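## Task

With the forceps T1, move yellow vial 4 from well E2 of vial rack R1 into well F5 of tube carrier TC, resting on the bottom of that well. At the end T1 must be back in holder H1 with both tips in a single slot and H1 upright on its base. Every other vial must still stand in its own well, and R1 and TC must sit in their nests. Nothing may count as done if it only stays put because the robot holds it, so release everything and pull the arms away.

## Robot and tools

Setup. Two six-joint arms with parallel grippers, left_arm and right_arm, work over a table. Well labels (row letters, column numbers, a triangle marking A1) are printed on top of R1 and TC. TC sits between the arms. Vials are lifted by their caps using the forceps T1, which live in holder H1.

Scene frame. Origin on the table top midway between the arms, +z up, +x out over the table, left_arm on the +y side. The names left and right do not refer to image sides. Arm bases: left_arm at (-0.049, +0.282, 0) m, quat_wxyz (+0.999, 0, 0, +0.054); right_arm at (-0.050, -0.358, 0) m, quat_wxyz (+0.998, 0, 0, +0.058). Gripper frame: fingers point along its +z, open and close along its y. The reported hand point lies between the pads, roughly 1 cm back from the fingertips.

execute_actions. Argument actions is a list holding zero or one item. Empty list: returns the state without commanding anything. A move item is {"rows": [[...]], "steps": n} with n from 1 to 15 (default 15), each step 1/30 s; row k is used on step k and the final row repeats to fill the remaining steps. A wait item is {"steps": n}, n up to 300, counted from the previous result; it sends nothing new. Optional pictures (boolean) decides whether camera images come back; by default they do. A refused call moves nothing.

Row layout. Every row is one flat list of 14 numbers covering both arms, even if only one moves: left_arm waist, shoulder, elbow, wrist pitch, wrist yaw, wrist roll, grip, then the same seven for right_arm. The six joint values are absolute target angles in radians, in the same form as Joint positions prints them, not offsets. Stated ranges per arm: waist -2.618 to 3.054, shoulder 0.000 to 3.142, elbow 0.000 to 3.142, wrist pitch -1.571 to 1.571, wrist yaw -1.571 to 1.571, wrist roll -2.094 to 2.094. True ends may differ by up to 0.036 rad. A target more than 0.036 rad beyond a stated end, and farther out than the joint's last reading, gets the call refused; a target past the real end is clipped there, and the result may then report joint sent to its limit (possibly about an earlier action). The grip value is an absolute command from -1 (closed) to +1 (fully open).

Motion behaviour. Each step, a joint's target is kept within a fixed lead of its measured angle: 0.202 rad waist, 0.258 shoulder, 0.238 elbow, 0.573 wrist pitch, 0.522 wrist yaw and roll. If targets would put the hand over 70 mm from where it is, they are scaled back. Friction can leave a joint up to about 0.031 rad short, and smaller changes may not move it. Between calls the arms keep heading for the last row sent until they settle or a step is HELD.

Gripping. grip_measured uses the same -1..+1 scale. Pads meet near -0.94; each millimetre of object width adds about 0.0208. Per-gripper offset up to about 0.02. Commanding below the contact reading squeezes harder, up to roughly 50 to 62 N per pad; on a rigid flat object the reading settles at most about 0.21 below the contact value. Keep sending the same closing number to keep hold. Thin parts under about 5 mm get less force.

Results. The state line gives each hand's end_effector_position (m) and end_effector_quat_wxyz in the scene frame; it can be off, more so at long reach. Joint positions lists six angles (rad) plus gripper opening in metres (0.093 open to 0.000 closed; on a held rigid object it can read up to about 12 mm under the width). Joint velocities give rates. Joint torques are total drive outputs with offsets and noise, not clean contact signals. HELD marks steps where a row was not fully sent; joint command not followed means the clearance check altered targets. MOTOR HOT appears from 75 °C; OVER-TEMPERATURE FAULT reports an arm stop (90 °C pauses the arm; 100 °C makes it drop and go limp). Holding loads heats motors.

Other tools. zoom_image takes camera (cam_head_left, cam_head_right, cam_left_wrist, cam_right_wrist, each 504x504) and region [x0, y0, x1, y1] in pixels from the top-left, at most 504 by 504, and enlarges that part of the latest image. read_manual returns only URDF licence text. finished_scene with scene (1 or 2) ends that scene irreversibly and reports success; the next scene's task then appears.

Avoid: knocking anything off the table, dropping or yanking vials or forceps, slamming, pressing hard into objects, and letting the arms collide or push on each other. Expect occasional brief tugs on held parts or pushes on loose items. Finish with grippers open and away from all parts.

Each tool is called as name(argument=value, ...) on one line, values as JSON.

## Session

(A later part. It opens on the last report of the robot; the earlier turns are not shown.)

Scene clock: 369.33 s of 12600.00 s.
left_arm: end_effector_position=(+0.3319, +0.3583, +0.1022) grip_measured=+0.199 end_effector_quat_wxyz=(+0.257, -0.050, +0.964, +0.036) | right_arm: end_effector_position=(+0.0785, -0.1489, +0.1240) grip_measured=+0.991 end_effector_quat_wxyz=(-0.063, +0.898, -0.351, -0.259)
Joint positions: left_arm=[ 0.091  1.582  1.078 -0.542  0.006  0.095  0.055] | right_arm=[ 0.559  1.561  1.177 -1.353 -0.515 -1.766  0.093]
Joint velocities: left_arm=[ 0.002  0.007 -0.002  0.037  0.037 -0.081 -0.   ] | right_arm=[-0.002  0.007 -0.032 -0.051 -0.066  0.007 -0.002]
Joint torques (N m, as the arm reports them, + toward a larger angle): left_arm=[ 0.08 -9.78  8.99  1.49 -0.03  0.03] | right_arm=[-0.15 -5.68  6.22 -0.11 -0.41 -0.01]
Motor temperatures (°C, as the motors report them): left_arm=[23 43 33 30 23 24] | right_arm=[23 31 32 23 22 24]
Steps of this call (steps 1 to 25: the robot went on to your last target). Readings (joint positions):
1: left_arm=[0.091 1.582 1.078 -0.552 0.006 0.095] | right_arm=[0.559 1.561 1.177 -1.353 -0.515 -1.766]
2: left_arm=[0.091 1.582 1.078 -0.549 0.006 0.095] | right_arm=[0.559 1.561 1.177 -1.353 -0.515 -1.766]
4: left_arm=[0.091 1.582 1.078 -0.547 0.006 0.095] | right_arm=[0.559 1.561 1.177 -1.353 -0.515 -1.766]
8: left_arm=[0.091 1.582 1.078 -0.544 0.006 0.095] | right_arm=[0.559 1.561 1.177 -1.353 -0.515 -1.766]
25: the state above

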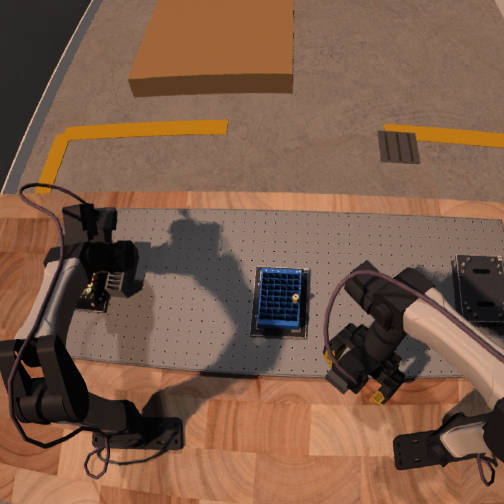

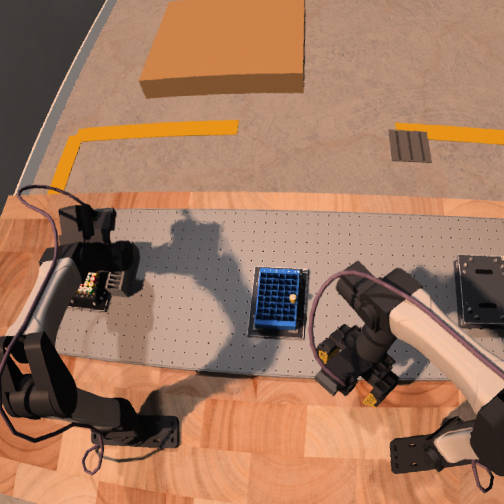

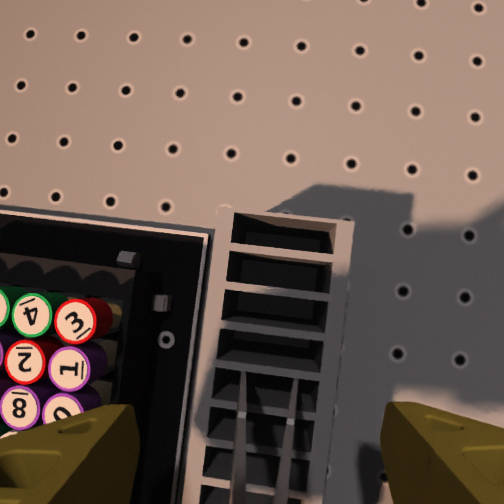

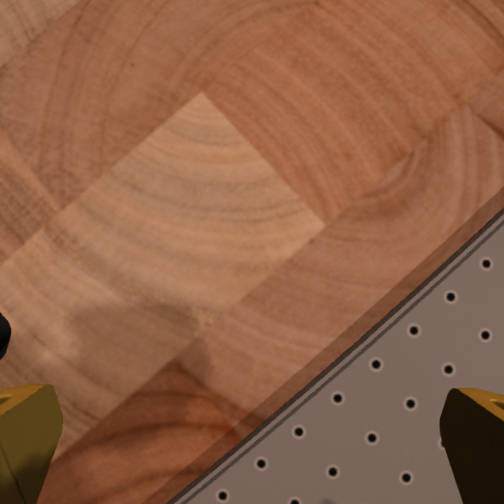

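execute_actions(actions=[{"rows":[[0.09,1.575,1.115,-0.535,0,0.1,0.2,0.559,1.561,1.177,-1.353,-0.515,-1.766,1]],"steps":15}], pictures=false)

execute_actions(actions=[{"rows":[[0.09,1.575,1.115,-0.535,0,0.1,-0.8,0.559,1.561,1.177,-1.353,-0.515,-1.766,1]],"steps":15}], pictures=false)

execute_actions(actions=[{"steps":15}])

Scene clock: 373.63 s of 12600.00 s.
left_arm: end_effector_position=(+0.3361, +0.3592, +0.1081) grip_measured=+0.199 end_effector_quat_wxyz=(+0.265, -0.050, +0.962, +0.037) | right_arm: end_effector_position=(+0.0785, -0.1489, +0.1240) grip_measured=+0.991 end_effector_quat_wxyz=(-0.063, +0.898, -0.351, -0.259)
Joint positions: left_arm=[ 0.091  1.582  1.094 -0.543  0.006  0.095  0.055] | right_arm=[ 0.559  1.561  1.177 -1.353 -0.515 -1.766  0.093]
Joint velocities: left_arm=[-0.007 -0.002  0.002  0.037  0.022  0.051 -0.   ] | right_arm=[-0.002 -0.022 -0.007  0.051  0.037 -0.066  0.   ]
Joint torques (N m, as the arm reports them, + toward a larger angle): left_arm=[-0.79 -8.93 10.09  1.4   0.    0.05] | right_arm=[-0.06 -5.53  6.1  -0.09 -0.38  0.  ]
Motor temperatures (°C, as the motors report them): left_arm=[23 43 33 30 23 24] | right_arm=[23 31 32 23 22 24]
Steps of this call (steps 1 to 15: the robot went on to your last target; steps 16 to 90: nothing new was sent; then 0.80 s passed at rest; steps 91 to 105: all 15 steps of this action). Readings (joint positions):
91: left_arm=[0.091 1.582 1.080 -0.543 0.006 0.095] | right_arm=[0.559 1.561 1.177 -1.353 -0.515 -1.766]
92: left_arm=[0.091 1.582 1.083 -0.543 0.006 0.095] | right_arm=[0.559 1.561 1.177 -1.353 -0.515 -1.766]
94: left_arm=[0.091 1.582 1.090 -0.543 0.006 0.095] | right_arm=[0.559 1.561 1.177 -1.353 -0.515 -1.766]
98: left_arm=[0.091 1.582 1.094 -0.543 0.006 0.095] | right_arm=[0.559 1.561 1.177 -1.353 -0.515 -1.766]
105: the state above

Scene clock: 374.13 s of 12600.00 s.
left_arm: end_effector_position=(+0.3360, +0.3593, +0.1080) grip_measured=-0.798 end_effector_quat_wxyz=(+0.265, -0.050, +0.962, +0.037) | right_arm: end_effector_position=(+0.0785, -0.1489, +0.1240) grip_measured=+0.991 end_effector_quat_wxyz=(-0.063, +0.898, -0.351, -0.259)
Joint positions: left_arm=[ 0.091  1.582  1.094 -0.543  0.005  0.095  0.007] | right_arm=[ 0.559  1.561  1.177 -1.353 -0.515 -1.766  0.093]
Joint velocities: left_arm=[-0.007 -0.002 -0.017 -0.125  0.051 -0.022 -0.   ] | right_arm=[-0.012 -0.012  0.012 -0.037 -0.022 -0.051 -0.001]
Joint torques (N m, as the arm reports them, + toward a larger angle): left_arm=[-0.63 -8.88 10.22  1.39  0.    0.07] | right_arm=[-0.16 -5.4   6.01 -0.11 -0.39 -0.01]
Motor temperatures (°C, as the motors report them): left_arm=[23 43 33 30 23 24] | right_arm=[23 31 32 23 22 24]
Steps of this call (steps 1 to 15: all 15 steps of this action). Readings (joint positions):
1: left_arm=[0.091 1.582 1.094 -0.543 0.006 0.095] | right_arm=[0.559 1.561 1.177 -1.353 -0.515 -1.766]
2: left_arm=[0.091 1.582 1.094 -0.543 0.006 0.095] | right_arm=[0.559 1.561 1.177 -1.353 -0.515 -1.766]
4: left_arm=[0.091 1.582 1.094 -0.543 0.005 0.095] | right_arm=[0.559 1.561 1.177 -1.353 -0.515 -1.766]
8: left_arm=[0.091 1.582 1.094 -0.543 0.005 0.095] | right_arm=[0.559 1.561 1.177 -1.353 -0.515 -1.766]
15: the state above

Scene clock: 374.63 s of 12600.00 s.
left_arm: end_effector_position=(+0.3360, +0.3593, +0.1080) grip_measured=-0.798 end_effector_quat_wxyz=(+0.265, -0.050, +0.962, +0.037) | right_arm: end_effector_position=(+0.0785, -0.1489, +0.1240) grip_measured=+0.991 end_effector_quat_wxyz=(-0.063, +0.898, -0.351, -0.259)
Joint positions: left_arm=[ 0.091  1.582  1.094 -0.543  0.005  0.095  0.007] | right_arm=[ 0.559  1.561  1.177 -1.353 -0.515 -1.766  0.093]
Joint velocities: left_arm=[ 0.007  0.007 -0.012 -0.022 -0.022 -0.051 -0.   ] | right_arm=[ 0.002 -0.022 -0.007 -0.051  0.081 -0.022  0.   ]
Joint torques (N m, as the arm reports them, + toward a larger angle): left_arm=[-0.71 -9.01 10.37  1.38  0.    0.04] | right_arm=[-0.07 -5.49  5.99 -0.11 -0.43  0.01]
Motor temperatures (°C, as the motors report them): left_arm=[23 43 33 30 23 24] | right_arm=[23 31 32 23 22 24]
Steps of this call (steps 1 to 15: the robot went on to your last target). Readings (joint positions):
1: left_arm=[0.091 1.582 1.094 -0.543 0.005 0.095] | right_arm=[0.559 1.561 1.177 -1.353 -0.515 -1.766]
2: left_arm=[0.091 1.582 1.094 -0.543 0.005 0.095] | right_arm=[0.559 1.561 1.177 -1.353 -0.515 -1.766]
4: left_arm=[0.091 1.582 1.094 -0.543 0.005 0.095] | right_arm=[0.559 1.561 1.177 -1.353 -0.515 -1.766]
8: left_arm=[0.091 1.582 1.094 -0.543 0.005 0.095] | right_arm=[0.559 1.561 1.177 -1.353 -0.515 -1.766]
15: the state above
All arms were judged still, so your last target was given up. Only a new action makes them travel on or press farther. Fingers that are still opening or closing keep moving.

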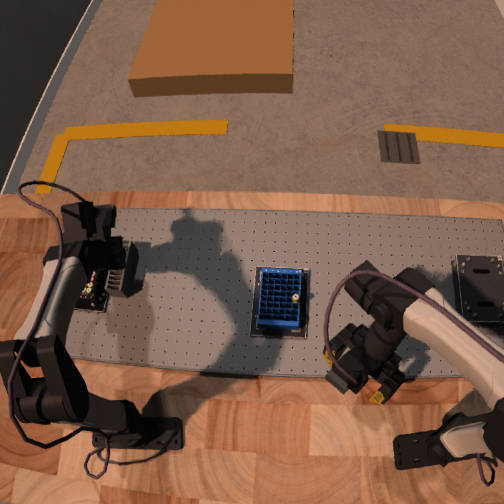

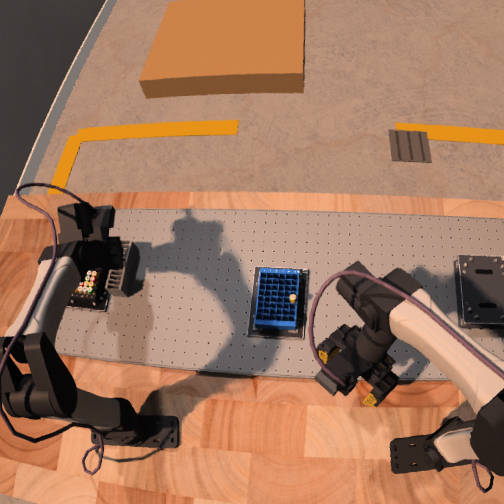

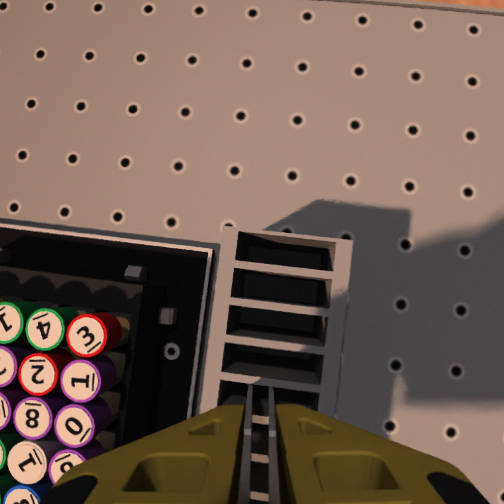

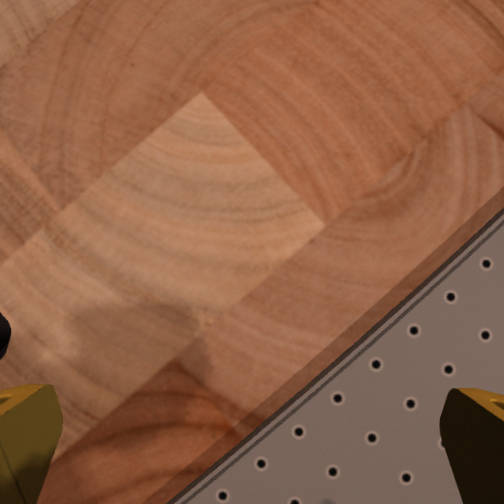

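execute_actions(actions=[{"rows":[[0.09,1.575,1.13,-0.56,0,0.1,-0.8,0.559,1.561,1.177,-1.353,-0.515,-1.766,1],[0.09,1.572,1.145,-0.58,0,0.1,-0.8,0.559,1.561,1.177,-1.353,-0.515,-1.766,1],[0.09,1.57,1.16,-0.60,0,0.1,-0.8,0.559,1.561,1.177,-1.353,-0.515,-1.766,1],[0.09,1.567,1.175,-0.62,0,0.1,-0.8,0.559,1.561,1.177,-1.353,-0.515,-1.766,1],[0.09,1.564,1.19,-0.64,0,0.1,-0.8,0.559,1.561,1.177,-1.353,-0.515,-1.766,1],[0.09,1.561,1.205,-0.66,0,0.1,-0.8,0.559,1.561,1.177,-1.353,-0.515,-1.766,1],[0.09,1.558,1.22,-0.68,0,0.1,-0.8,0.559,1.561,1.177,-1.353,-0.515,-1.766,1],[0.09,1.555,1.235,-0.70,0,0.1,-0.8,0.559,1.561,1.177,-1.353,-0.515,-1.766,1],[0.09,1.552,1.255,-0.725,0,0.1,-0.8,0.559,1.561,1.177,-1.353,-0.515,-1.766,1]],"steps":15}], pictures=false)

execute_actions(actions=[{"rows":[[0.09,1.55,1.29,-0.76,0,0.1,-0.8,0.559,1.561,1.177,-1.353,-0.515,-1.766,1],[0.09,1.55,1.33,-0.80,0,0.1,-0.8,0.559,1.561,1.177,-1.353,-0.515,-1.766,1],[0.09,1.55,1.37,-0.84,0,0.1,-0.8,0.559,1.561,1.177,-1.353,-0.515,-1.766,1],[0.09,1.55,1.415,-0.885,0,0.1,-0.8,0.559,1.561,1.177,-1.353,-0.515,-1.766,1]],"steps":15}], pictures=false)

execute_actions(actions=[{"steps":20}])

Scene clock: 382.43 s of 12600.00 s.
left_arm: end_effector_position=(+0.3404, +0.3601, +0.1498) grip_measured=-0.798 end_effector_quat_wxyz=(+0.271, -0.050, +0.961, +0.038) | right_arm: end_effector_position=(+0.0785, -0.1489, +0.1240) grip_measured=+0.991 end_effector_quat_wxyz=(-0.063, +0.898, -0.351, -0.259)
Joint positions: left_arm=[ 0.091  1.563  1.237 -0.691  0.005  0.095  0.007] | right_arm=[ 0.559  1.561  1.177 -1.353 -0.515 -1.766  0.093]
Joint velocities: left_arm=[ 0.007 -0.017  0.032 -0.183 -0.007 -0.037 -0.   ] | right_arm=[-0.012  0.007  0.012 -0.022 -0.037 -0.051  0.001]
Joint torques (N m, as the arm reports them, + toward a larger angle): left_arm=[-0.63 -9.32 10.26  1.24  0.01  0.06] | right_arm=[-0.1  -5.6   6.16 -0.1  -0.42 -0.02]
Motor temperatures (°C, as the motors report them): left_arm=[23 42 34 31 23 24] | right_arm=[23 31 32 23 22 24]
Steps of this call (steps 1 to 90: nothing new was sent; then 4.30 s passed at rest; steps 91 to 105: all 15 steps of this action). Readings (joint positions):
91: left_arm=[0.091 1.582 1.096 -0.545 0.005 0.095] | right_arm=[0.559 1.561 1.177 -1.353 -0.515 -1.766]
92: left_arm=[0.091 1.582 1.101 -0.552 0.005 0.095] | right_arm=[0.559 1.561 1.177 -1.353 -0.515 -1.766]
94: left_arm=[0.091 1.582 1.123 -0.574 0.005 0.095] | right_arm=[0.559 1.561 1.177 -1.353 -0.515 -1.766]
98: left_arm=[0.091 1.581 1.186 -0.629 0.005 0.095] | right_arm=[0.559 1.561 1.177 -1.353 -0.515 -1.766]
105: the state above

Scene clock: 382.93 s of 12600.00 s.
left_arm: end_effector_position=(+0.3385, +0.3598, +0.1961) grip_measured=-0.798 end_effector_quat_wxyz=(+0.274, -0.049, +0.960, +0.038) | right_arm: end_effector_position=(+0.0785, -0.1489, +0.1240) grip_measured=+0.991 end_effector_quat_wxyz=(-0.063, +0.898, -0.351, -0.259)
Joint positions: left_arm=[ 0.091  1.551  1.406 -0.865  0.005  0.095  0.007] | right_arm=[ 0.559  1.561  1.177 -1.353 -0.515 -1.766  0.093]
Joint velocities: left_arm=[ 0.007 -0.012 -0.002 -0.125 -0.007  0.066  0.   ] | right_arm=[-0.007 -0.007  0.027  0.007 -0.022 -0.022 -0.001]
Joint torques (N m, as the arm reports them, + toward a larger angle): left_arm=[-0.61 -8.32  9.43  1.3  -0.03  0.06] | right_arm=[-0.11 -5.54  6.16 -0.08 -0.35  0.  ]
Motor temperatures (°C, as the motors report them): left_arm=[23 42 34 31 23 24] | right_arm=[23 31 32 23 22 24]
Steps of this call (steps 1 to 15: all 15 steps of this action). Readings (joint positions):
1: left_arm=[0.091 1.563 1.242 -0.703 0.005 0.095] | right_arm=[0.559 1.561 1.177 -1.353 -0.515 -1.766]
2: left_arm=[0.091 1.563 1.255 -0.726 0.005 0.095] | right_arm=[0.559 1.561 1.177 -1.353 -0.515 -1.766]
4: left_arm=[0.091 1.563 1.311 -0.787 0.005 0.095] | right_arm=[0.559 1.561 1.177 -1.353 -0.515 -1.766]
8: left_arm=[0.091 1.554 1.401 -0.824 0.005 0.095] | right_arm=[0.559 1.561 1.177 -1.353 -0.515 -1.766]
15: the state above

Scene clock: 383.60 s of 12600.00 s.
left_arm: end_effector_position=(+0.3361, +0.3593, +0.1945) grip_measured=-0.798 end_effector_quat_wxyz=(+0.268, -0.050, +0.961, +0.037) | right_arm: end_effector_position=(+0.0785, -0.1489, +0.1240) grip_measured=+0.991 end_effector_quat_wxyz=(-0.063, +0.898, -0.351, -0.259)
Joint positions: left_arm=[ 0.091  1.551  1.406 -0.877  0.005  0.095  0.007] | right_arm=[ 0.559  1.561  1.177 -1.353 -0.515 -1.766  0.093]
Joint velocities: left_arm=[-0.007 -0.012 -0.007 -0.051 -0.066  0.037  0.   ] | right_arm=[-0.012  0.002 -0.017 -0.022 -0.007  0.037 -0.   ]
Joint torques (N m, as the arm reports them, + toward a larger angle): left_arm=[-0.7  -8.26  9.39  1.25 -0.01  0.06] | right_arm=[-0.14 -5.45  5.91 -0.08 -0.38 -0.02]
Motor temperatures (°C, as the motors report them): left_arm=[23 42 34 31 23 24] | right_arm=[23 31 32 23 22 24]
Steps of this call (steps 1 to 20: the robot went on to your last target). Readings (joint positions):
1: left_arm=[0.091 1.551 1.406 -0.868 0.005 0.095] | right_arm=[0.559 1.561 1.177 -1.353 -0.515 -1.766]
2: left_arm=[0.091 1.551 1.406 -0.870 0.005 0.095] | right_arm=[0.559 1.561 1.177 -1.353 -0.515 -1.766]
4: left_arm=[0.091 1.551 1.406 -0.873 0.005 0.095] | right_arm=[0.559 1.561 1.177 -1.353 -0.515 -1.766]
8: left_arm=[0.091 1.551 1.406 -0.876 0.005 0.095] | right_arm=[0.559 1.561 1.177 -1.353 -0.515 -1.766]
20: the state above

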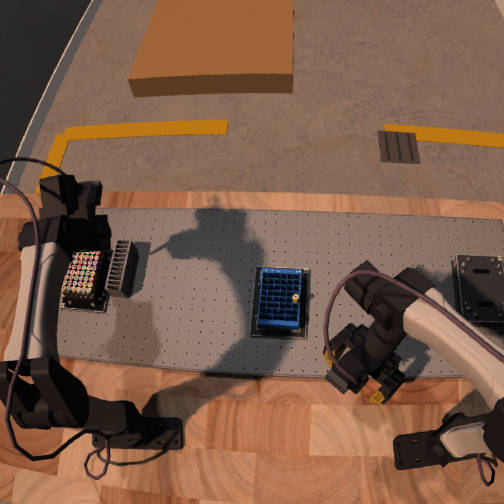

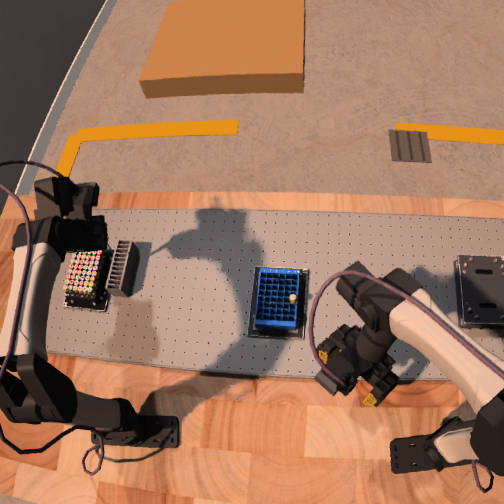

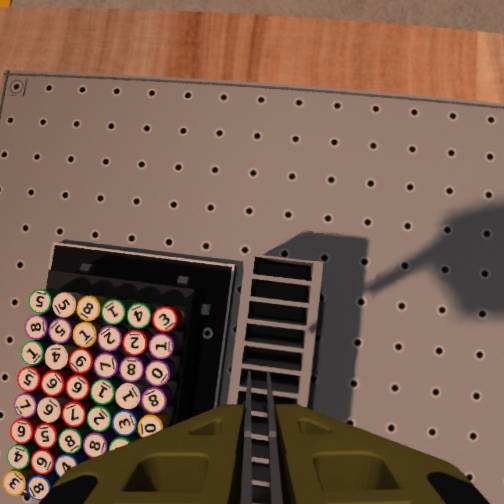

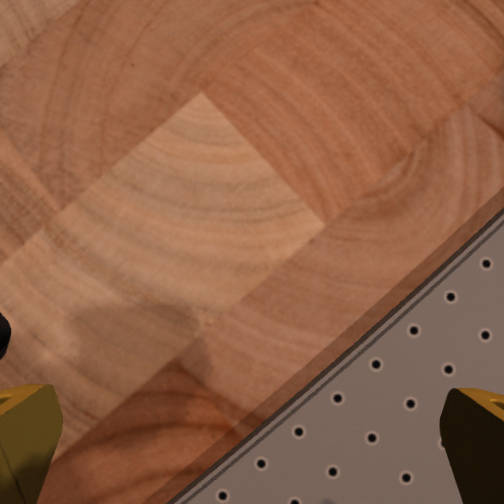

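execute_actions(actions=[{"rows":[[0.17,1.50,1.34,-0.865,0,0.1,-0.8,0.559,1.561,1.177,-1.353,-0.515,-1.766,1],[0.17,1.50,1.34,-0.865,0,0.1,-0.8,0.559,1.561,1.177,-1.353,-0.515,-1.766,1],[0.17,1.50,1.34,-0.865,0,0.1,-0.8,0.559,1.561,1.177,-1.353,-0.515,-1.766,1],[0.25,1.44,1.27,-0.845,0,0.1,-0.8,0.559,1.561,1.177,-1.353,-0.515,-1.766,1],[0.25,1.44,1.27,-0.845,0,0.1,-0.8,0.559,1.561,1.177,-1.353,-0.515,-1.766,1],[0.25,1.44,1.27,-0.845,0,0.1,-0.8,0.559,1.561,1.177,-1.353,-0.515,-1.766,1],[0.345,1.385,1.185,-0.82,0,0.1,-0.8,0.559,1.561,1.177,-1.353,-0.515,-1.766,1]],"steps":15}], pictures=false)

execute_actions(actions=[{"rows":[[0.345,1.385,1.185,-0.82,0,0.1,-0.74,0.559,1.561,1.177,-1.353,-0.515,-1.766,1]],"steps":15}])

Scene clock: 391.90 s of 12600.00 s.
left_arm: end_effector_position=(+0.2648, +0.4358, +0.1740) grip_measured=-0.798 end_effector_quat_wxyz=(+0.251, -0.172, +0.950, +0.072) | right_arm: end_effector_position=(+0.0785, -0.1489, +0.1240) grip_measured=+0.991 end_effector_quat_wxyz=(-0.063, +0.898, -0.351, -0.259)
Joint positions: left_arm=[ 0.345  1.399  1.198 -0.842 -0.004  0.096  0.007] | right_arm=[ 0.559  1.561  1.177 -1.353 -0.515 -1.766  0.093]
Joint velocities: left_arm=[-0.007  0.007 -0.012  0.051 -0.037 -0.037 -0.001] | right_arm=[-0.012  0.012  0.002  0.037 -0.007  0.051 -0.001]
Joint torques (N m, as the arm reports them, + toward a larger angle): left_arm=[-0.71 -7.84  7.51  1.45  0.08  0.04] | right_arm=[-0.1  -5.51  6.12 -0.09 -0.39  0.01]
Motor temperatures (°C, as the motors report them): left_arm=[23 41 34 31 23 24] | right_arm=[23 31 32 23 22 24]
Steps of this call (steps 1 to 15: the robot went on to your last target; steps 16 to 90: nothing new was sent; then 4.80 s passed at rest; steps 91 to 105: all 15 steps of this action). Readings (joint positions):
91: left_arm=[0.099 1.546 1.397 -0.870 0.009 0.096] | right_arm=[0.559 1.561 1.177 -1.353 -0.515 -1.766]
92: left_arm=[0.116 1.537 1.381 -0.867 0.011 0.096] | right_arm=[0.559 1.561 1.177 -1.353 -0.515 -1.766]
94: left_arm=[0.163 1.514 1.345 -0.859 0.011 0.096] | right_arm=[0.559 1.561 1.177 -1.353 -0.515 -1.766]
98: left_arm=[0.287 1.435 1.241 -0.840 0.008 0.096] | right_arm=[0.559 1.561 1.177 -1.353 -0.515 -1.766]
105: the state above

Scene clock: 392.40 s of 12600.00 s.
left_arm: end_effector_position=(+0.2652, +0.4360, +0.1743) grip_measured=-0.741 end_effector_quat_wxyz=(+0.252, -0.172, +0.950, +0.073) | right_arm: end_effector_position=(+0.0785, -0.1489, +0.1240) grip_measured=+0.991 end_effector_quat_wxyz=(-0.063, +0.898, -0.351, -0.259)
Joint positions: left_arm=[ 0.345  1.399  1.198 -0.84  -0.004  0.096  0.01 ] | right_arm=[ 0.559  1.561  1.177 -1.353 -0.515 -1.766  0.093]
Joint velocities: left_arm=[-0.002 -0.017  0.012  0.081  0.037 -0.051 -0.001] | right_arm=[-0.002 -0.007 -0.002 -0.037  0.051  0.051 -0.001]
Joint torques (N m, as the arm reports them, + toward a larger angle): left_arm=[-0.68 -7.63  7.44  1.48  0.03  0.07] | right_arm=[-0.09 -5.56  5.91 -0.1  -0.4  -0.03]
Motor temperatures (°C, as the motors report them): left_arm=[23 41 34 31 23 24] | right_arm=[23 31 32 23 22 24]
Steps of this call (steps 1 to 15: all 15 steps of this action). Readings (joint positions):
1: left_arm=[0.345 1.399 1.198 -0.841 -0.004 0.096] | right_arm=[0.559 1.561 1.177 -1.353 -0.515 -1.766]
2: left_arm=[0.345 1.399 1.198 -0.841 -0.004 0.096] | right_arm=[0.559 1.561 1.177 -1.353 -0.515 -1.766]
4: left_arm=[0.345 1.399 1.198 -0.840 -0.004 0.096] | right_arm=[0.559 1.561 1.177 -1.353 -0.515 -1.766]
8: left_arm=[0.345 1.399 1.198 -0.840 -0.004 0.096] | right_arm=[0.559 1.561 1.177 -1.353 -0.515 -1.766]
15: the state above

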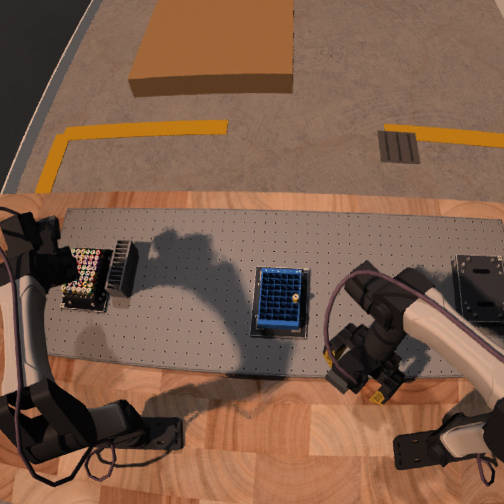

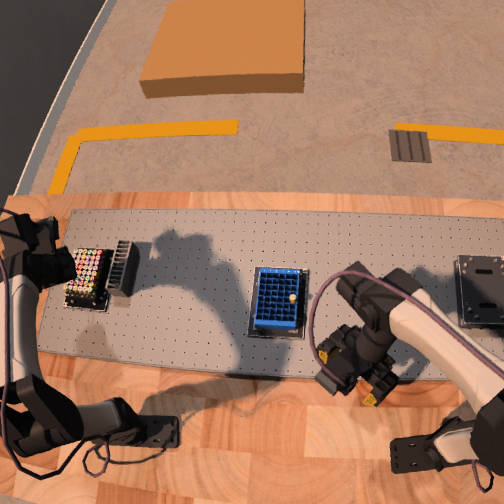

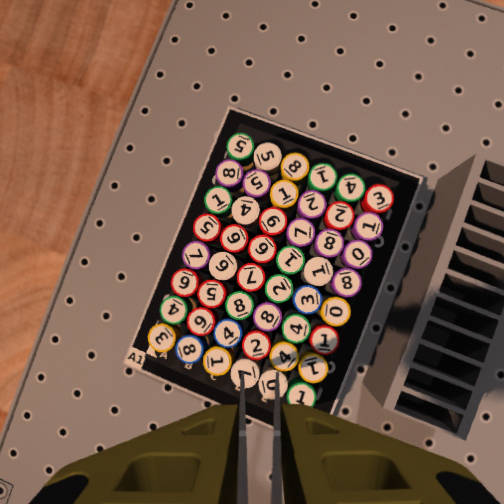

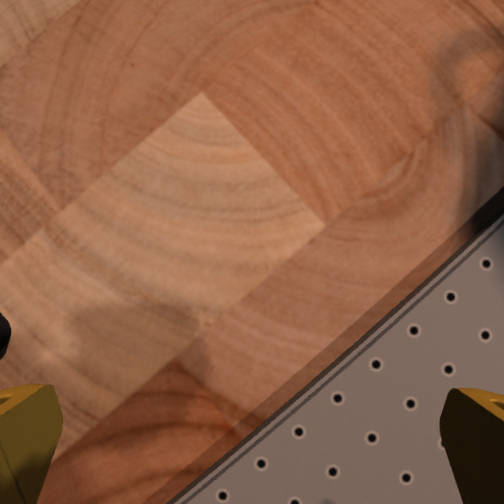

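execute_actions(actions=[{"rows":[[0.306,1.385,1.185,-0.82,0,0.1,-0.74,0.559,1.561,1.177,-1.353,-0.515,-1.766,1]],"steps":15}], pictures=false)

execute_actions(actions=[{"rows":[[0.306,1.395,1.145,-0.775,0,0.1,-0.74,0.559,1.561,1.177,-1.353,-0.515,-1.766,1]],"steps":15}], pictures=false)

execute_actions(actions=[{"steps":15}])

Scene clock: 397.50 s of 12600.00 s.
left_arm: end_effector_position=(+0.2700, +0.4260, +0.1743) grip_measured=-0.741 end_effector_quat_wxyz=(+0.253, -0.157, +0.952, +0.069) | right_arm: end_effector_position=(+0.0785, -0.1489, +0.1240) grip_measured=+0.991 end_effector_quat_wxyz=(-0.063, +0.898, -0.351, -0.259)
Joint positions: left_arm=[ 0.314  1.399  1.198 -0.84  -0.004  0.096  0.01 ] | right_arm=[ 0.559  1.561  1.177 -1.353 -0.515 -1.766  0.093]
Joint velocities: left_arm=[ 0.002  0.007 -0.017  0.037 -0.051 -0.022 -0.   ] | right_arm=[ 0.002  0.007  0.012  0.022  0.022 -0.066  0.   ]
Joint torques (N m, as the arm reports them, + toward a larger angle): left_arm=[-1.17 -7.74  7.51  1.5   0.08  0.09] | right_arm=[-0.03 -5.67  5.93 -0.1  -0.4  -0.01]
Motor temperatures (°C, as the motors report them): left_arm=[23 41 34 31 23 24] | right_arm=[23 31 32 23 22 24]
Steps of this call (steps 1 to 15: the robot went on to your last target; steps 16 to 90: nothing new was sent; then 1.60 s passed at rest; steps 91 to 105: all 15 steps of this action). Readings (joint positions):
91: left_arm=[0.342 1.399 1.198 -0.840 -0.005 0.096] | right_arm=[0.559 1.561 1.177 -1.353 -0.515 -1.766]
92: left_arm=[0.334 1.399 1.198 -0.840 -0.005 0.096] | right_arm=[0.559 1.561 1.177 -1.353 -0.515 -1.766]
94: left_arm=[0.318 1.399 1.198 -0.840 -0.004 0.096] | right_arm=[0.559 1.561 1.177 -1.353 -0.515 -1.766]
98: left_arm=[0.314 1.399 1.198 -0.840 -0.004 0.096] | right_arm=[0.559 1.561 1.177 -1.353 -0.515 -1.766]
105: the state above

Scene clock: 398.00 s of 12600.00 s.
left_arm: end_effector_position=(+0.2702, +0.4261, +0.1640) grip_measured=-0.741 end_effector_quat_wxyz=(+0.254, -0.157, +0.952, +0.069) | right_arm: end_effector_position=(+0.0785, -0.1489, +0.1240) grip_measured=+0.991 end_effector_quat_wxyz=(-0.063, +0.898, -0.351, -0.259)
Joint positions: left_arm=[ 0.314  1.398  1.155 -0.796 -0.004  0.096  0.01 ] | right_arm=[ 0.559  1.561  1.177 -1.353 -0.515 -1.766  0.093]
Joint velocities: left_arm=[ 0.002  0.012  0.007 -0.007 -0.007 -0.022  0.001] | right_arm=[-0.002 -0.002 -0.007  0.037  0.022  0.022  0.   ]
Joint torques (N m, as the arm reports them, + toward a larger angle): left_arm=[-1.09 -6.83  7.67  1.46  0.09  0.07] | right_arm=[-0.11 -5.47  6.22 -0.03 -0.41 -0.04]
Motor temperatures (°C, as the motors report them): left_arm=[23 41 34 31 23 24] | right_arm=[23 31 32 23 22 24]
Steps of this call (steps 1 to 15: all 15 steps of this action). Readings (joint positions):
1: left_arm=[0.314 1.399 1.191 -0.830 -0.004 0.096] | right_arm=[0.559 1.561 1.177 -1.353 -0.515 -1.766]
2: left_arm=[0.314 1.398 1.182 -0.819 -0.004 0.096] | right_arm=[0.559 1.561 1.177 -1.353 -0.515 -1.766]
4: left_arm=[0.314 1.398 1.165 -0.810 -0.004 0.096] | right_arm=[0.559 1.561 1.177 -1.353 -0.515 -1.766]
8: left_arm=[0.314 1.398 1.155 -0.806 -0.004 0.096] | right_arm=[0.559 1.561 1.177 -1.353 -0.515 -1.766]
15: the state above

Scene clock: 398.50 s of 12600.00 s.
left_arm: end_effector_position=(+0.2706, +0.4263, +0.1643) grip_measured=-0.741 end_effector_quat_wxyz=(+0.254, -0.157, +0.952, +0.069) | right_arm: end_effector_position=(+0.0785, -0.1489, +0.1240) grip_measured=+0.991 end_effector_quat_wxyz=(-0.063, +0.898, -0.351, -0.259)
Joint positions: left_arm=[ 0.314  1.398  1.155 -0.795 -0.004  0.096  0.01 ] | right_arm=[ 0.559  1.561  1.177 -1.353 -0.515 -1.766  0.093]
Joint velocities: left_arm=[ 0.012 -0.012 -0.012 -0.007  0.081  0.007 -0.001] | right_arm=[ 0.002 -0.002 -0.007  0.007  0.037 -0.022 -0.001]
Joint torques (N m, as the arm reports them, + toward a larger angle): left_arm=[-1.09 -6.76  7.6   1.51  0.1   0.08] | right_arm=[-0.12 -5.59  5.91 -0.1  -0.38  0.03]
Motor temperatures (°C, as the motors report them): left_arm=[23 41 34 31 23 24] | right_arm=[23 31 32 23 22 24]
Steps of this call (steps 1 to 15: the robot went on to your last target). Readings (joint positions):
1: left_arm=[0.314 1.398 1.155 -0.796 -0.004 0.096] | right_arm=[0.559 1.561 1.177 -1.353 -0.515 -1.766]
2: left_arm=[0.314 1.398 1.155 -0.796 -0.004 0.096] | right_arm=[0.559 1.561 1.177 -1.353 -0.515 -1.766]
4: left_arm=[0.314 1.398 1.155 -0.795 -0.004 0.096] | right_arm=[0.559 1.561 1.177 -1.353 -0.515 -1.766]
8: left_arm=[0.314 1.398 1.155 -0.795 -0.004 0.096] | right_arm=[0.559 1.561 1.177 -1.353 -0.515 -1.766]
15: the state above
All arms were judged still, so your last target was given up. Only a new action makes them travel on or press farther. Fingers that are still opening or closing keep moving.

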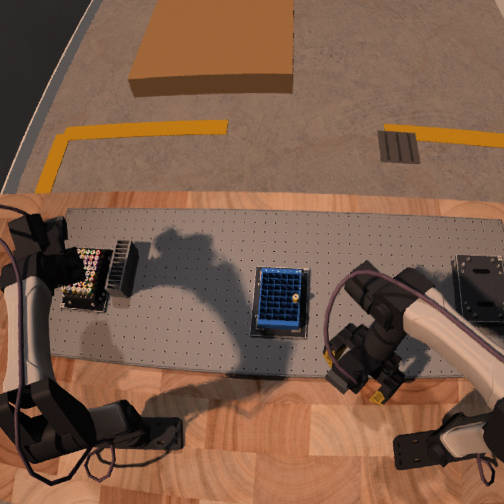

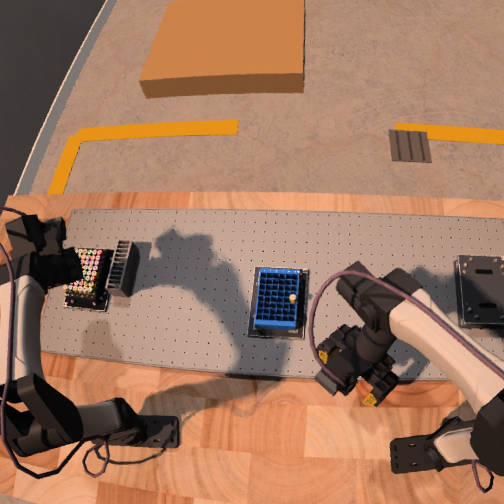

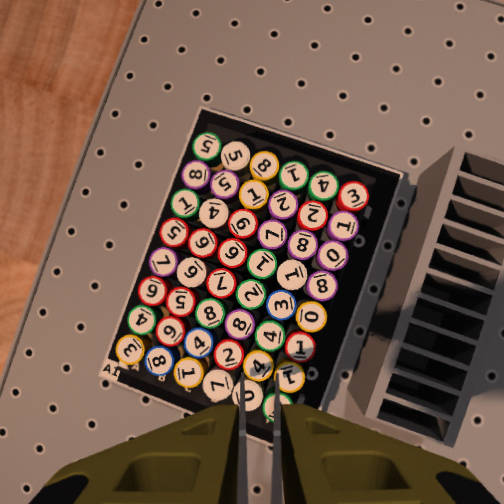

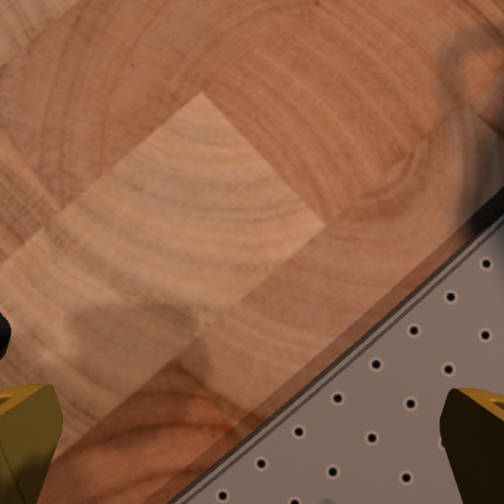

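Aligned. Descend ~15 mm.

execute_actions(actions=[{"rows":[[0.306,1.40,1.085,-0.715,0,0.1,-0.74,0.559,1.561,1.177,-1.353,-0.515,-1.766,1]],"steps":15}], pictures=false)

execute_actions(actions=[{"steps":15}])

zoom_image(camera="cam_left_wrist", region=[160, 300, 360, 440])

Scene clock: 402.00 s of 12600.00 s.
left_arm: end_effector_position=(+0.2703, +0.4262, +0.1503) grip_measured=-0.741 end_effector_quat_wxyz=(+0.255, -0.157, +0.951, +0.069) | right_arm: end_effector_position=(+0.0785, -0.1489, +0.1240) grip_measured=+0.991 end_effector_quat_wxyz=(-0.063, +0.898, -0.351, -0.259)
Joint positions: left_arm=[ 0.314  1.397  1.098 -0.737 -0.004  0.096  0.01 ] | right_arm=[ 0.559  1.561  1.177 -1.353 -0.515 -1.766  0.093]
Joint velocities: left_arm=[-0.002  0.002 -0.002  0.007  0.007  0.022 -0.002] | right_arm=[-0.002 -0.002 -0.002 -0.007 -0.007  0.022 -0.   ]
Joint torques (N m, as the arm reports them, + toward a larger angle): left_arm=[-1.2  -6.11  7.53  1.59  0.1   0.05] | right_arm=[-0.09 -5.54  6.03 -0.09 -0.41 -0.04]
Motor temperatures (°C, as the motors report them): left_arm=[23 40 34 31 23 24] | right_arm=[23 31 32 23 22 24]
Steps of this call (steps 1 to 90: nothing new was sent; steps 91 to 105: all 15 steps of this action). Readings (joint positions):
91: left_arm=[0.314 1.398 1.146 -0.781 -0.004 0.096] | right_arm=[0.559 1.561 1.177 -1.353 -0.515 -1.766]
92: left_arm=[0.314 1.397 1.133 -0.766 -0.004 0.096] | right_arm=[0.559 1.561 1.177 -1.353 -0.515 -1.766]
94: left_arm=[0.314 1.397 1.109 -0.751 -0.004 0.096] | right_arm=[0.559 1.561 1.177 -1.353 -0.515 -1.766]
98: left_arm=[0.314 1.397 1.098 -0.743 -0.004 0.096] | right_arm=[0.559 1.561 1.177 -1.353 -0.515 -1.766]
105: the state above

Scene clock: 402.50 s of 12600.00 s.
left_arm: end_effector_position=(+0.2704, +0.4262, +0.1504) grip_measured=-0.741 end_effector_quat_wxyz=(+0.256, -0.157, +0.951, +0.070) | right_arm: end_effector_position=(+0.0785, -0.1489, +0.1240) grip_measured=+0.991 end_effector_quat_wxyz=(-0.063, +0.898, -0.351, -0.259)
Joint positions: left_arm=[ 0.314  1.397  1.098 -0.736 -0.004  0.096  0.01 ] | right_arm=[ 0.559  1.561  1.177 -1.353 -0.515 -1.766  0.093]
Joint velocities: left_arm=[-0.007 -0.012 -0.012 -0.11  -0.051  0.066  0.001] | right_arm=[-0.002 -0.022  0.002 -0.051  0.007  0.037 -0.   ]
Joint torques (N m, as the arm reports them, + toward a larger angle): left_arm=[-1.   -6.37  7.4   1.54  0.04  0.05] | right_arm=[-0.14 -5.71  6.2  -0.07 -0.45  0.04]
Motor temperatures (°C, as the motors report them): left_arm=[23 40 34 32 23 24] | right_arm=[23 31 32 23 22 24]
Steps of this call (steps 1 to 15: the robot went on to your last target). Readings (joint positions):
1: left_arm=[0.314 1.397 1.098 -0.737 -0.004 0.096] | right_arm=[0.559 1.561 1.177 -1.353 -0.515 -1.766]
2: left_arm=[0.314 1.397 1.098 -0.736 -0.004 0.096] | right_arm=[0.559 1.561 1.177 -1.353 -0.515 -1.766]
4: left_arm=[0.314 1.397 1.098 -0.736 -0.004 0.096] | right_arm=[0.559 1.561 1.177 -1.353 -0.515 -1.766]
8: left_arm=[0.314 1.397 1.098 -0.736 -0.004 0.096] | right_arm=[0.559 1.561 1.177 -1.353 -0.515 -1.766]
15: the state above
All arms were judged still, so your last target was given up. Only a new action makes them travel on or press farther. Fingers that are still opening or closing keep moving.

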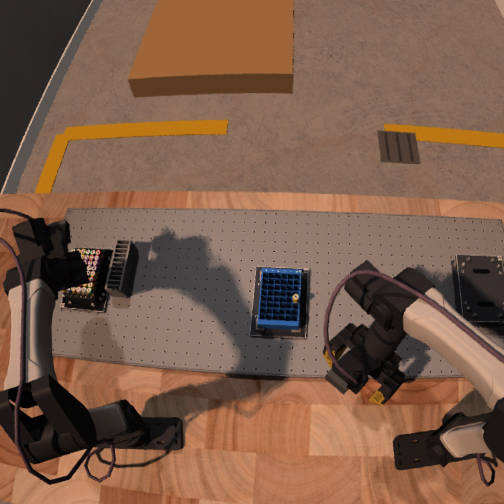

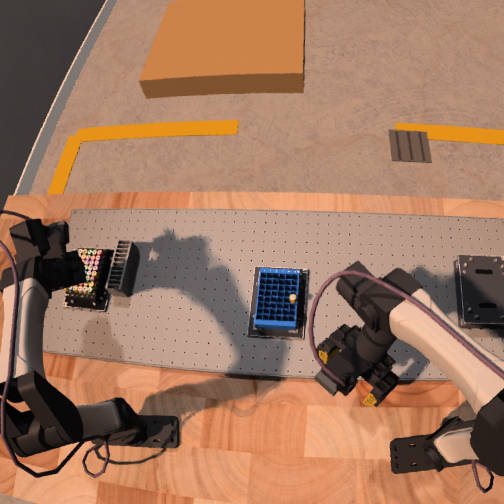

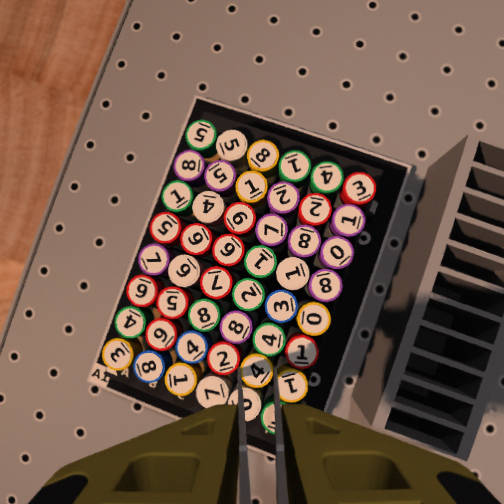

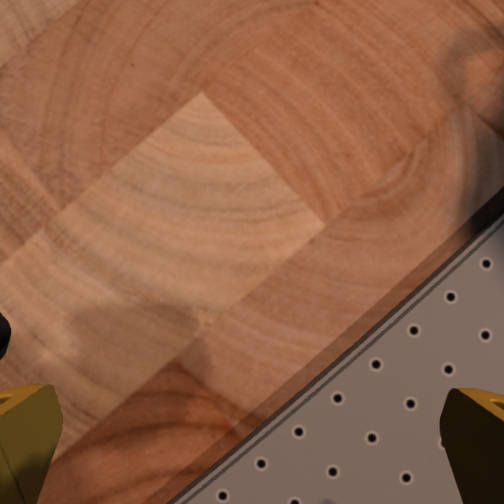

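Region (160, 300, 360, 440) of cam_left_wrist's 504x504 image, scaled by 2.520, with more detail than that image has; it fills the top 353 rows of this view, and the rest is white.

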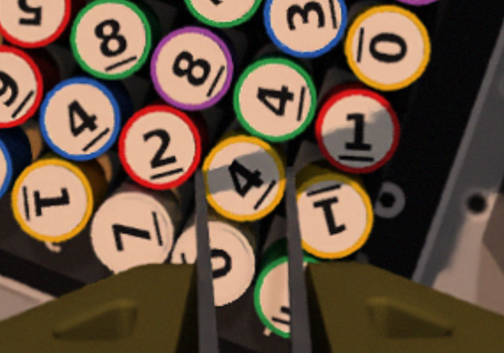

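execute_actions(actions=[{"rows":[[0.306,1.40,1.085,-0.715,0,0.1,-0.81,0.559,1.561,1.177,-1.353,-0.515,-1.766,1]],"steps":15}], pictures=false)

execute_actions(actions=[{"rows":[[0.306,1.40,1.13,-0.76,0,0.1,-0.81,0.559,1.561,1.177,-1.353,-0.515,-1.766,1],[0.306,1.40,1.15,-0.78,0,0.1,-0.81,0.559,1.561,1.177,-1.353,-0.515,-1.766,1],[0.306,1.40,1.17,-0.80,0,0.1,-0.81,0.559,1.561,1.177,-1.353,-0.515,-1.766,1],[0.306,1.40,1.19,-0.82,0,0.1,-0.81,0.559,1.561,1.177,-1.353,-0.515,-1.766,1],[0.306,1.40,1.21,-0.84,0,0.1,-0.81,0.559,1.561,1.177,-1.353,-0.515,-1.766,1],[0.306,1.40,1.23,-0.86,0,0.1,-0.81,0.559,1.561,1.177,-1.353,-0.515,-1.766,1],[0.306,1.40,1.25,-0.88,0,0.1,-0.81,0.559,1.561,1.177,-1.353,-0.515,-1.766,1],[0.306,1.40,1.27,-0.90,0,0.1,-0.81,0.559,1.561,1.177,-1.353,-0.515,-1.766,1],[0.306,1.405,1.295,-0.92,0,0.1,-0.81,0.559,1.561,1.177,-1.353,-0.515,-1.766,1],[0.306,1.405,1.32,-0.94,0,0.1,-0.81,0.559,1.561,1.177,-1.353,-0.515,-1.766,1],[0.306,1.41,1.345,-0.96,0,0.1,-0.81,0.559,1.561,1.177,-1.353,-0.515,-1.766,1],[0.306,1.41,1.37,-0.98,0,0.1,-0.81,0.559,1.561,1.177,-1.353,-0.515,-1.766,1],[0.306,1.415,1.395,-1.0,0,0.1,-0.81,0.559,1.561,1.177,-1.353,-0.515,-1.766,1],[0.306,1.415,1.42,-1.025,0,0.1,-0.81,0.559,1.561,1.177,-1.353,-0.515,-1.766,1],[0.306,1.42,1.45,-1.055,0,0.1,-0.81,0.559,1.561,1.177,-1.353,-0.515,-1.766,1]],"steps":15}], pictures=false)

execute_actions(actions=[{"steps":25}])

Scene clock: 411.20 s of 12600.00 s.
left_arm: end_effector_position=(+0.2704, +0.4262, +0.1504) grip_measured=-0.804 end_effector_quat_wxyz=(+0.256, -0.157, +0.951, +0.070) | right_arm: end_effector_position=(+0.0785, -0.1489, +0.1240) grip_measured=+0.991 end_effector_quat_wxyz=(-0.063, +0.898, -0.351, -0.259)
Joint positions: left_arm=[ 0.314  1.397  1.098 -0.736 -0.004  0.096  0.007] | right_arm=[ 0.559  1.561  1.177 -1.353 -0.515 -1.766  0.093]
Joint velocities: left_arm=[-0.002  0.002  0.027 -0.051  0.007  0.022 -0.001] | right_arm=[ 0.007 -0.002 -0.002  0.022  0.081 -0.022  0.001]
Joint torques (N m, as the arm reports them, + toward a larger angle): left_arm=[-1.16 -6.22  7.59  1.56  0.05  0.04] | right_arm=[-0.21 -5.55  5.93 -0.08 -0.41  0.01]
Motor temperatures (°C, as the motors report them): left_arm=[23 39 34 32 23 24] | right_arm=[23 32 32 23 22 24]
Steps of this call (steps 1 to 90: nothing new was sent; then 5.20 s passed at rest; steps 91 to 105: all 15 steps of this action). Readings (joint positions):
91: left_arm=[0.314 1.397 1.098 -0.736 -0.004 0.096] | right_arm=[0.559 1.561 1.177 -1.353 -0.515 -1.766]
92: left_arm=[0.314 1.397 1.098 -0.736 -0.004 0.096] | right_arm=[0.559 1.561 1.177 -1.353 -0.515 -1.766]
94: left_arm=[0.314 1.397 1.098 -0.736 -0.004 0.096] | right_arm=[0.559 1.561 1.177 -1.353 -0.515 -1.766]
98: left_arm=[0.314 1.397 1.098 -0.736 -0.004 0.096] | right_arm=[0.559 1.561 1.177 -1.353 -0.515 -1.766]
105: the state above

Scene clock: 411.70 s of 12600.00 s.
left_arm: end_effector_position=(+0.2773, +0.4293, +0.2288) grip_measured=-0.804 end_effector_quat_wxyz=(+0.283, -0.156, +0.943, +0.077) | right_arm: end_effector_position=(+0.0785, -0.1489, +0.1240) grip_measured=+0.991 end_effector_quat_wxyz=(-0.063, +0.898, -0.351, -0.259)
Joint positions: left_arm=[ 0.314  1.401  1.384 -0.958 -0.004  0.096  0.007] | right_arm=[ 0.559  1.561  1.177 -1.353 -0.515 -1.766  0.093]
Joint velocities: left_arm=[-0.007  0.076  0.784 -0.608 -0.022  0.022 -0.001] | right_arm=[-0.012  0.007  0.017  0.007 -0.037 -0.037 -0.   ]
Joint torques (N m, as the arm reports them, + toward a larger angle): left_arm=[-1.06 -5.37 10.11  1.39  0.05  0.05] | right_arm=[-0.09 -5.63  6.05 -0.06 -0.36 -0.02]
Motor temperatures (°C, as the motors report them): left_arm=[23 39 34 32 23 24] | right_arm=[23 32 32 23 22 24]
Steps of this call (steps 1 to 15: all 15 steps of this action). Readings (joint positions):
1: left_arm=[0.314 1.397 1.099 -0.738 -0.004 0.096] | right_arm=[0.559 1.561 1.177 -1.353 -0.515 -1.766]
2: left_arm=[0.314 1.397 1.104 -0.747 -0.004 0.096] | right_arm=[0.559 1.561 1.177 -1.353 -0.515 -1.766]
4: left_arm=[0.314 1.397 1.128 -0.773 -0.004 0.096] | right_arm=[0.559 1.561 1.177 -1.353 -0.515 -1.766]
8: left_arm=[0.314 1.397 1.212 -0.832 -0.004 0.096] | right_arm=[0.559 1.561 1.177 -1.353 -0.515 -1.766]
15: the state above

Scene clock: 412.53 s of 12600.00 s.
left_arm: end_effector_position=(+0.2681, +0.4252, +0.2332) grip_measured=-0.804 end_effector_quat_wxyz=(+0.261, -0.157, +0.950, +0.071) | right_arm: end_effector_position=(+0.0785, -0.1489, +0.1240) grip_measured=+0.991 end_effector_quat_wxyz=(-0.063, +0.898, -0.351, -0.259)
Joint positions: left_arm=[ 0.314  1.41   1.435 -1.047 -0.004  0.096  0.007] | right_arm=[ 0.559  1.561  1.177 -1.353 -0.515 -1.766  0.093]
Joint velocities: left_arm=[-0.017 -0.007 -0.027  0.051  0.037  0.007  0.001] | right_arm=[ 0.007 -0.012 -0.002 -0.007 -0.022  0.007 -0.001]
Joint torques (N m, as the arm reports them, + toward a larger angle): left_arm=[-1.21 -5.61  9.61  1.27  0.07  0.05] | right_arm=[-0.11 -5.46  6.18 -0.05 -0.4   0.01]
Motor temperatures (°C, as the motors report them): left_arm=[23 39 34 32 23 24] | right_arm=[23 32 32 23 22 24]
Steps of this call (steps 1 to 25: the robot went on to your last target). Readings (joint positions):
1: left_arm=[0.314 1.403 1.407 -0.973 -0.004 0.096] | right_arm=[0.559 1.561 1.177 -1.353 -0.515 -1.766]
2: left_arm=[0.314 1.403 1.422 -0.983 -0.004 0.096] | right_arm=[0.559 1.561 1.177 -1.353 -0.515 -1.766]
4: left_arm=[0.314 1.403 1.435 -0.998 -0.004 0.096] | right_arm=[0.559 1.561 1.177 -1.353 -0.515 -1.766]
8: left_arm=[0.314 1.407 1.435 -1.028 -0.004 0.096] | right_arm=[0.559 1.561 1.177 -1.353 -0.515 -1.766]
25: the state above

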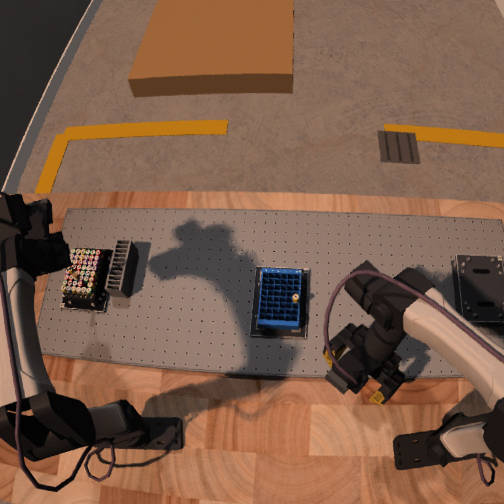

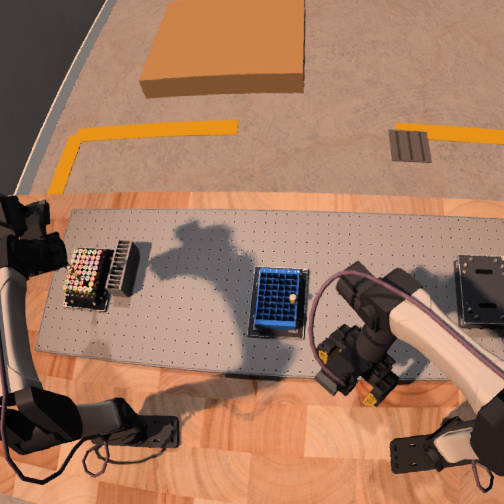

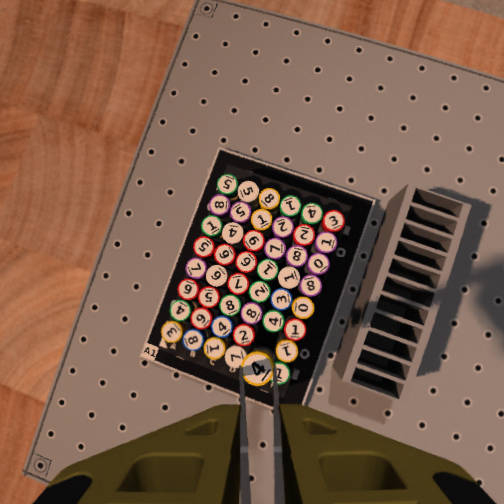

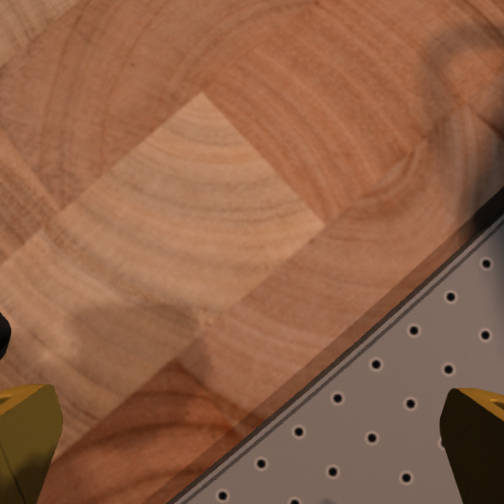

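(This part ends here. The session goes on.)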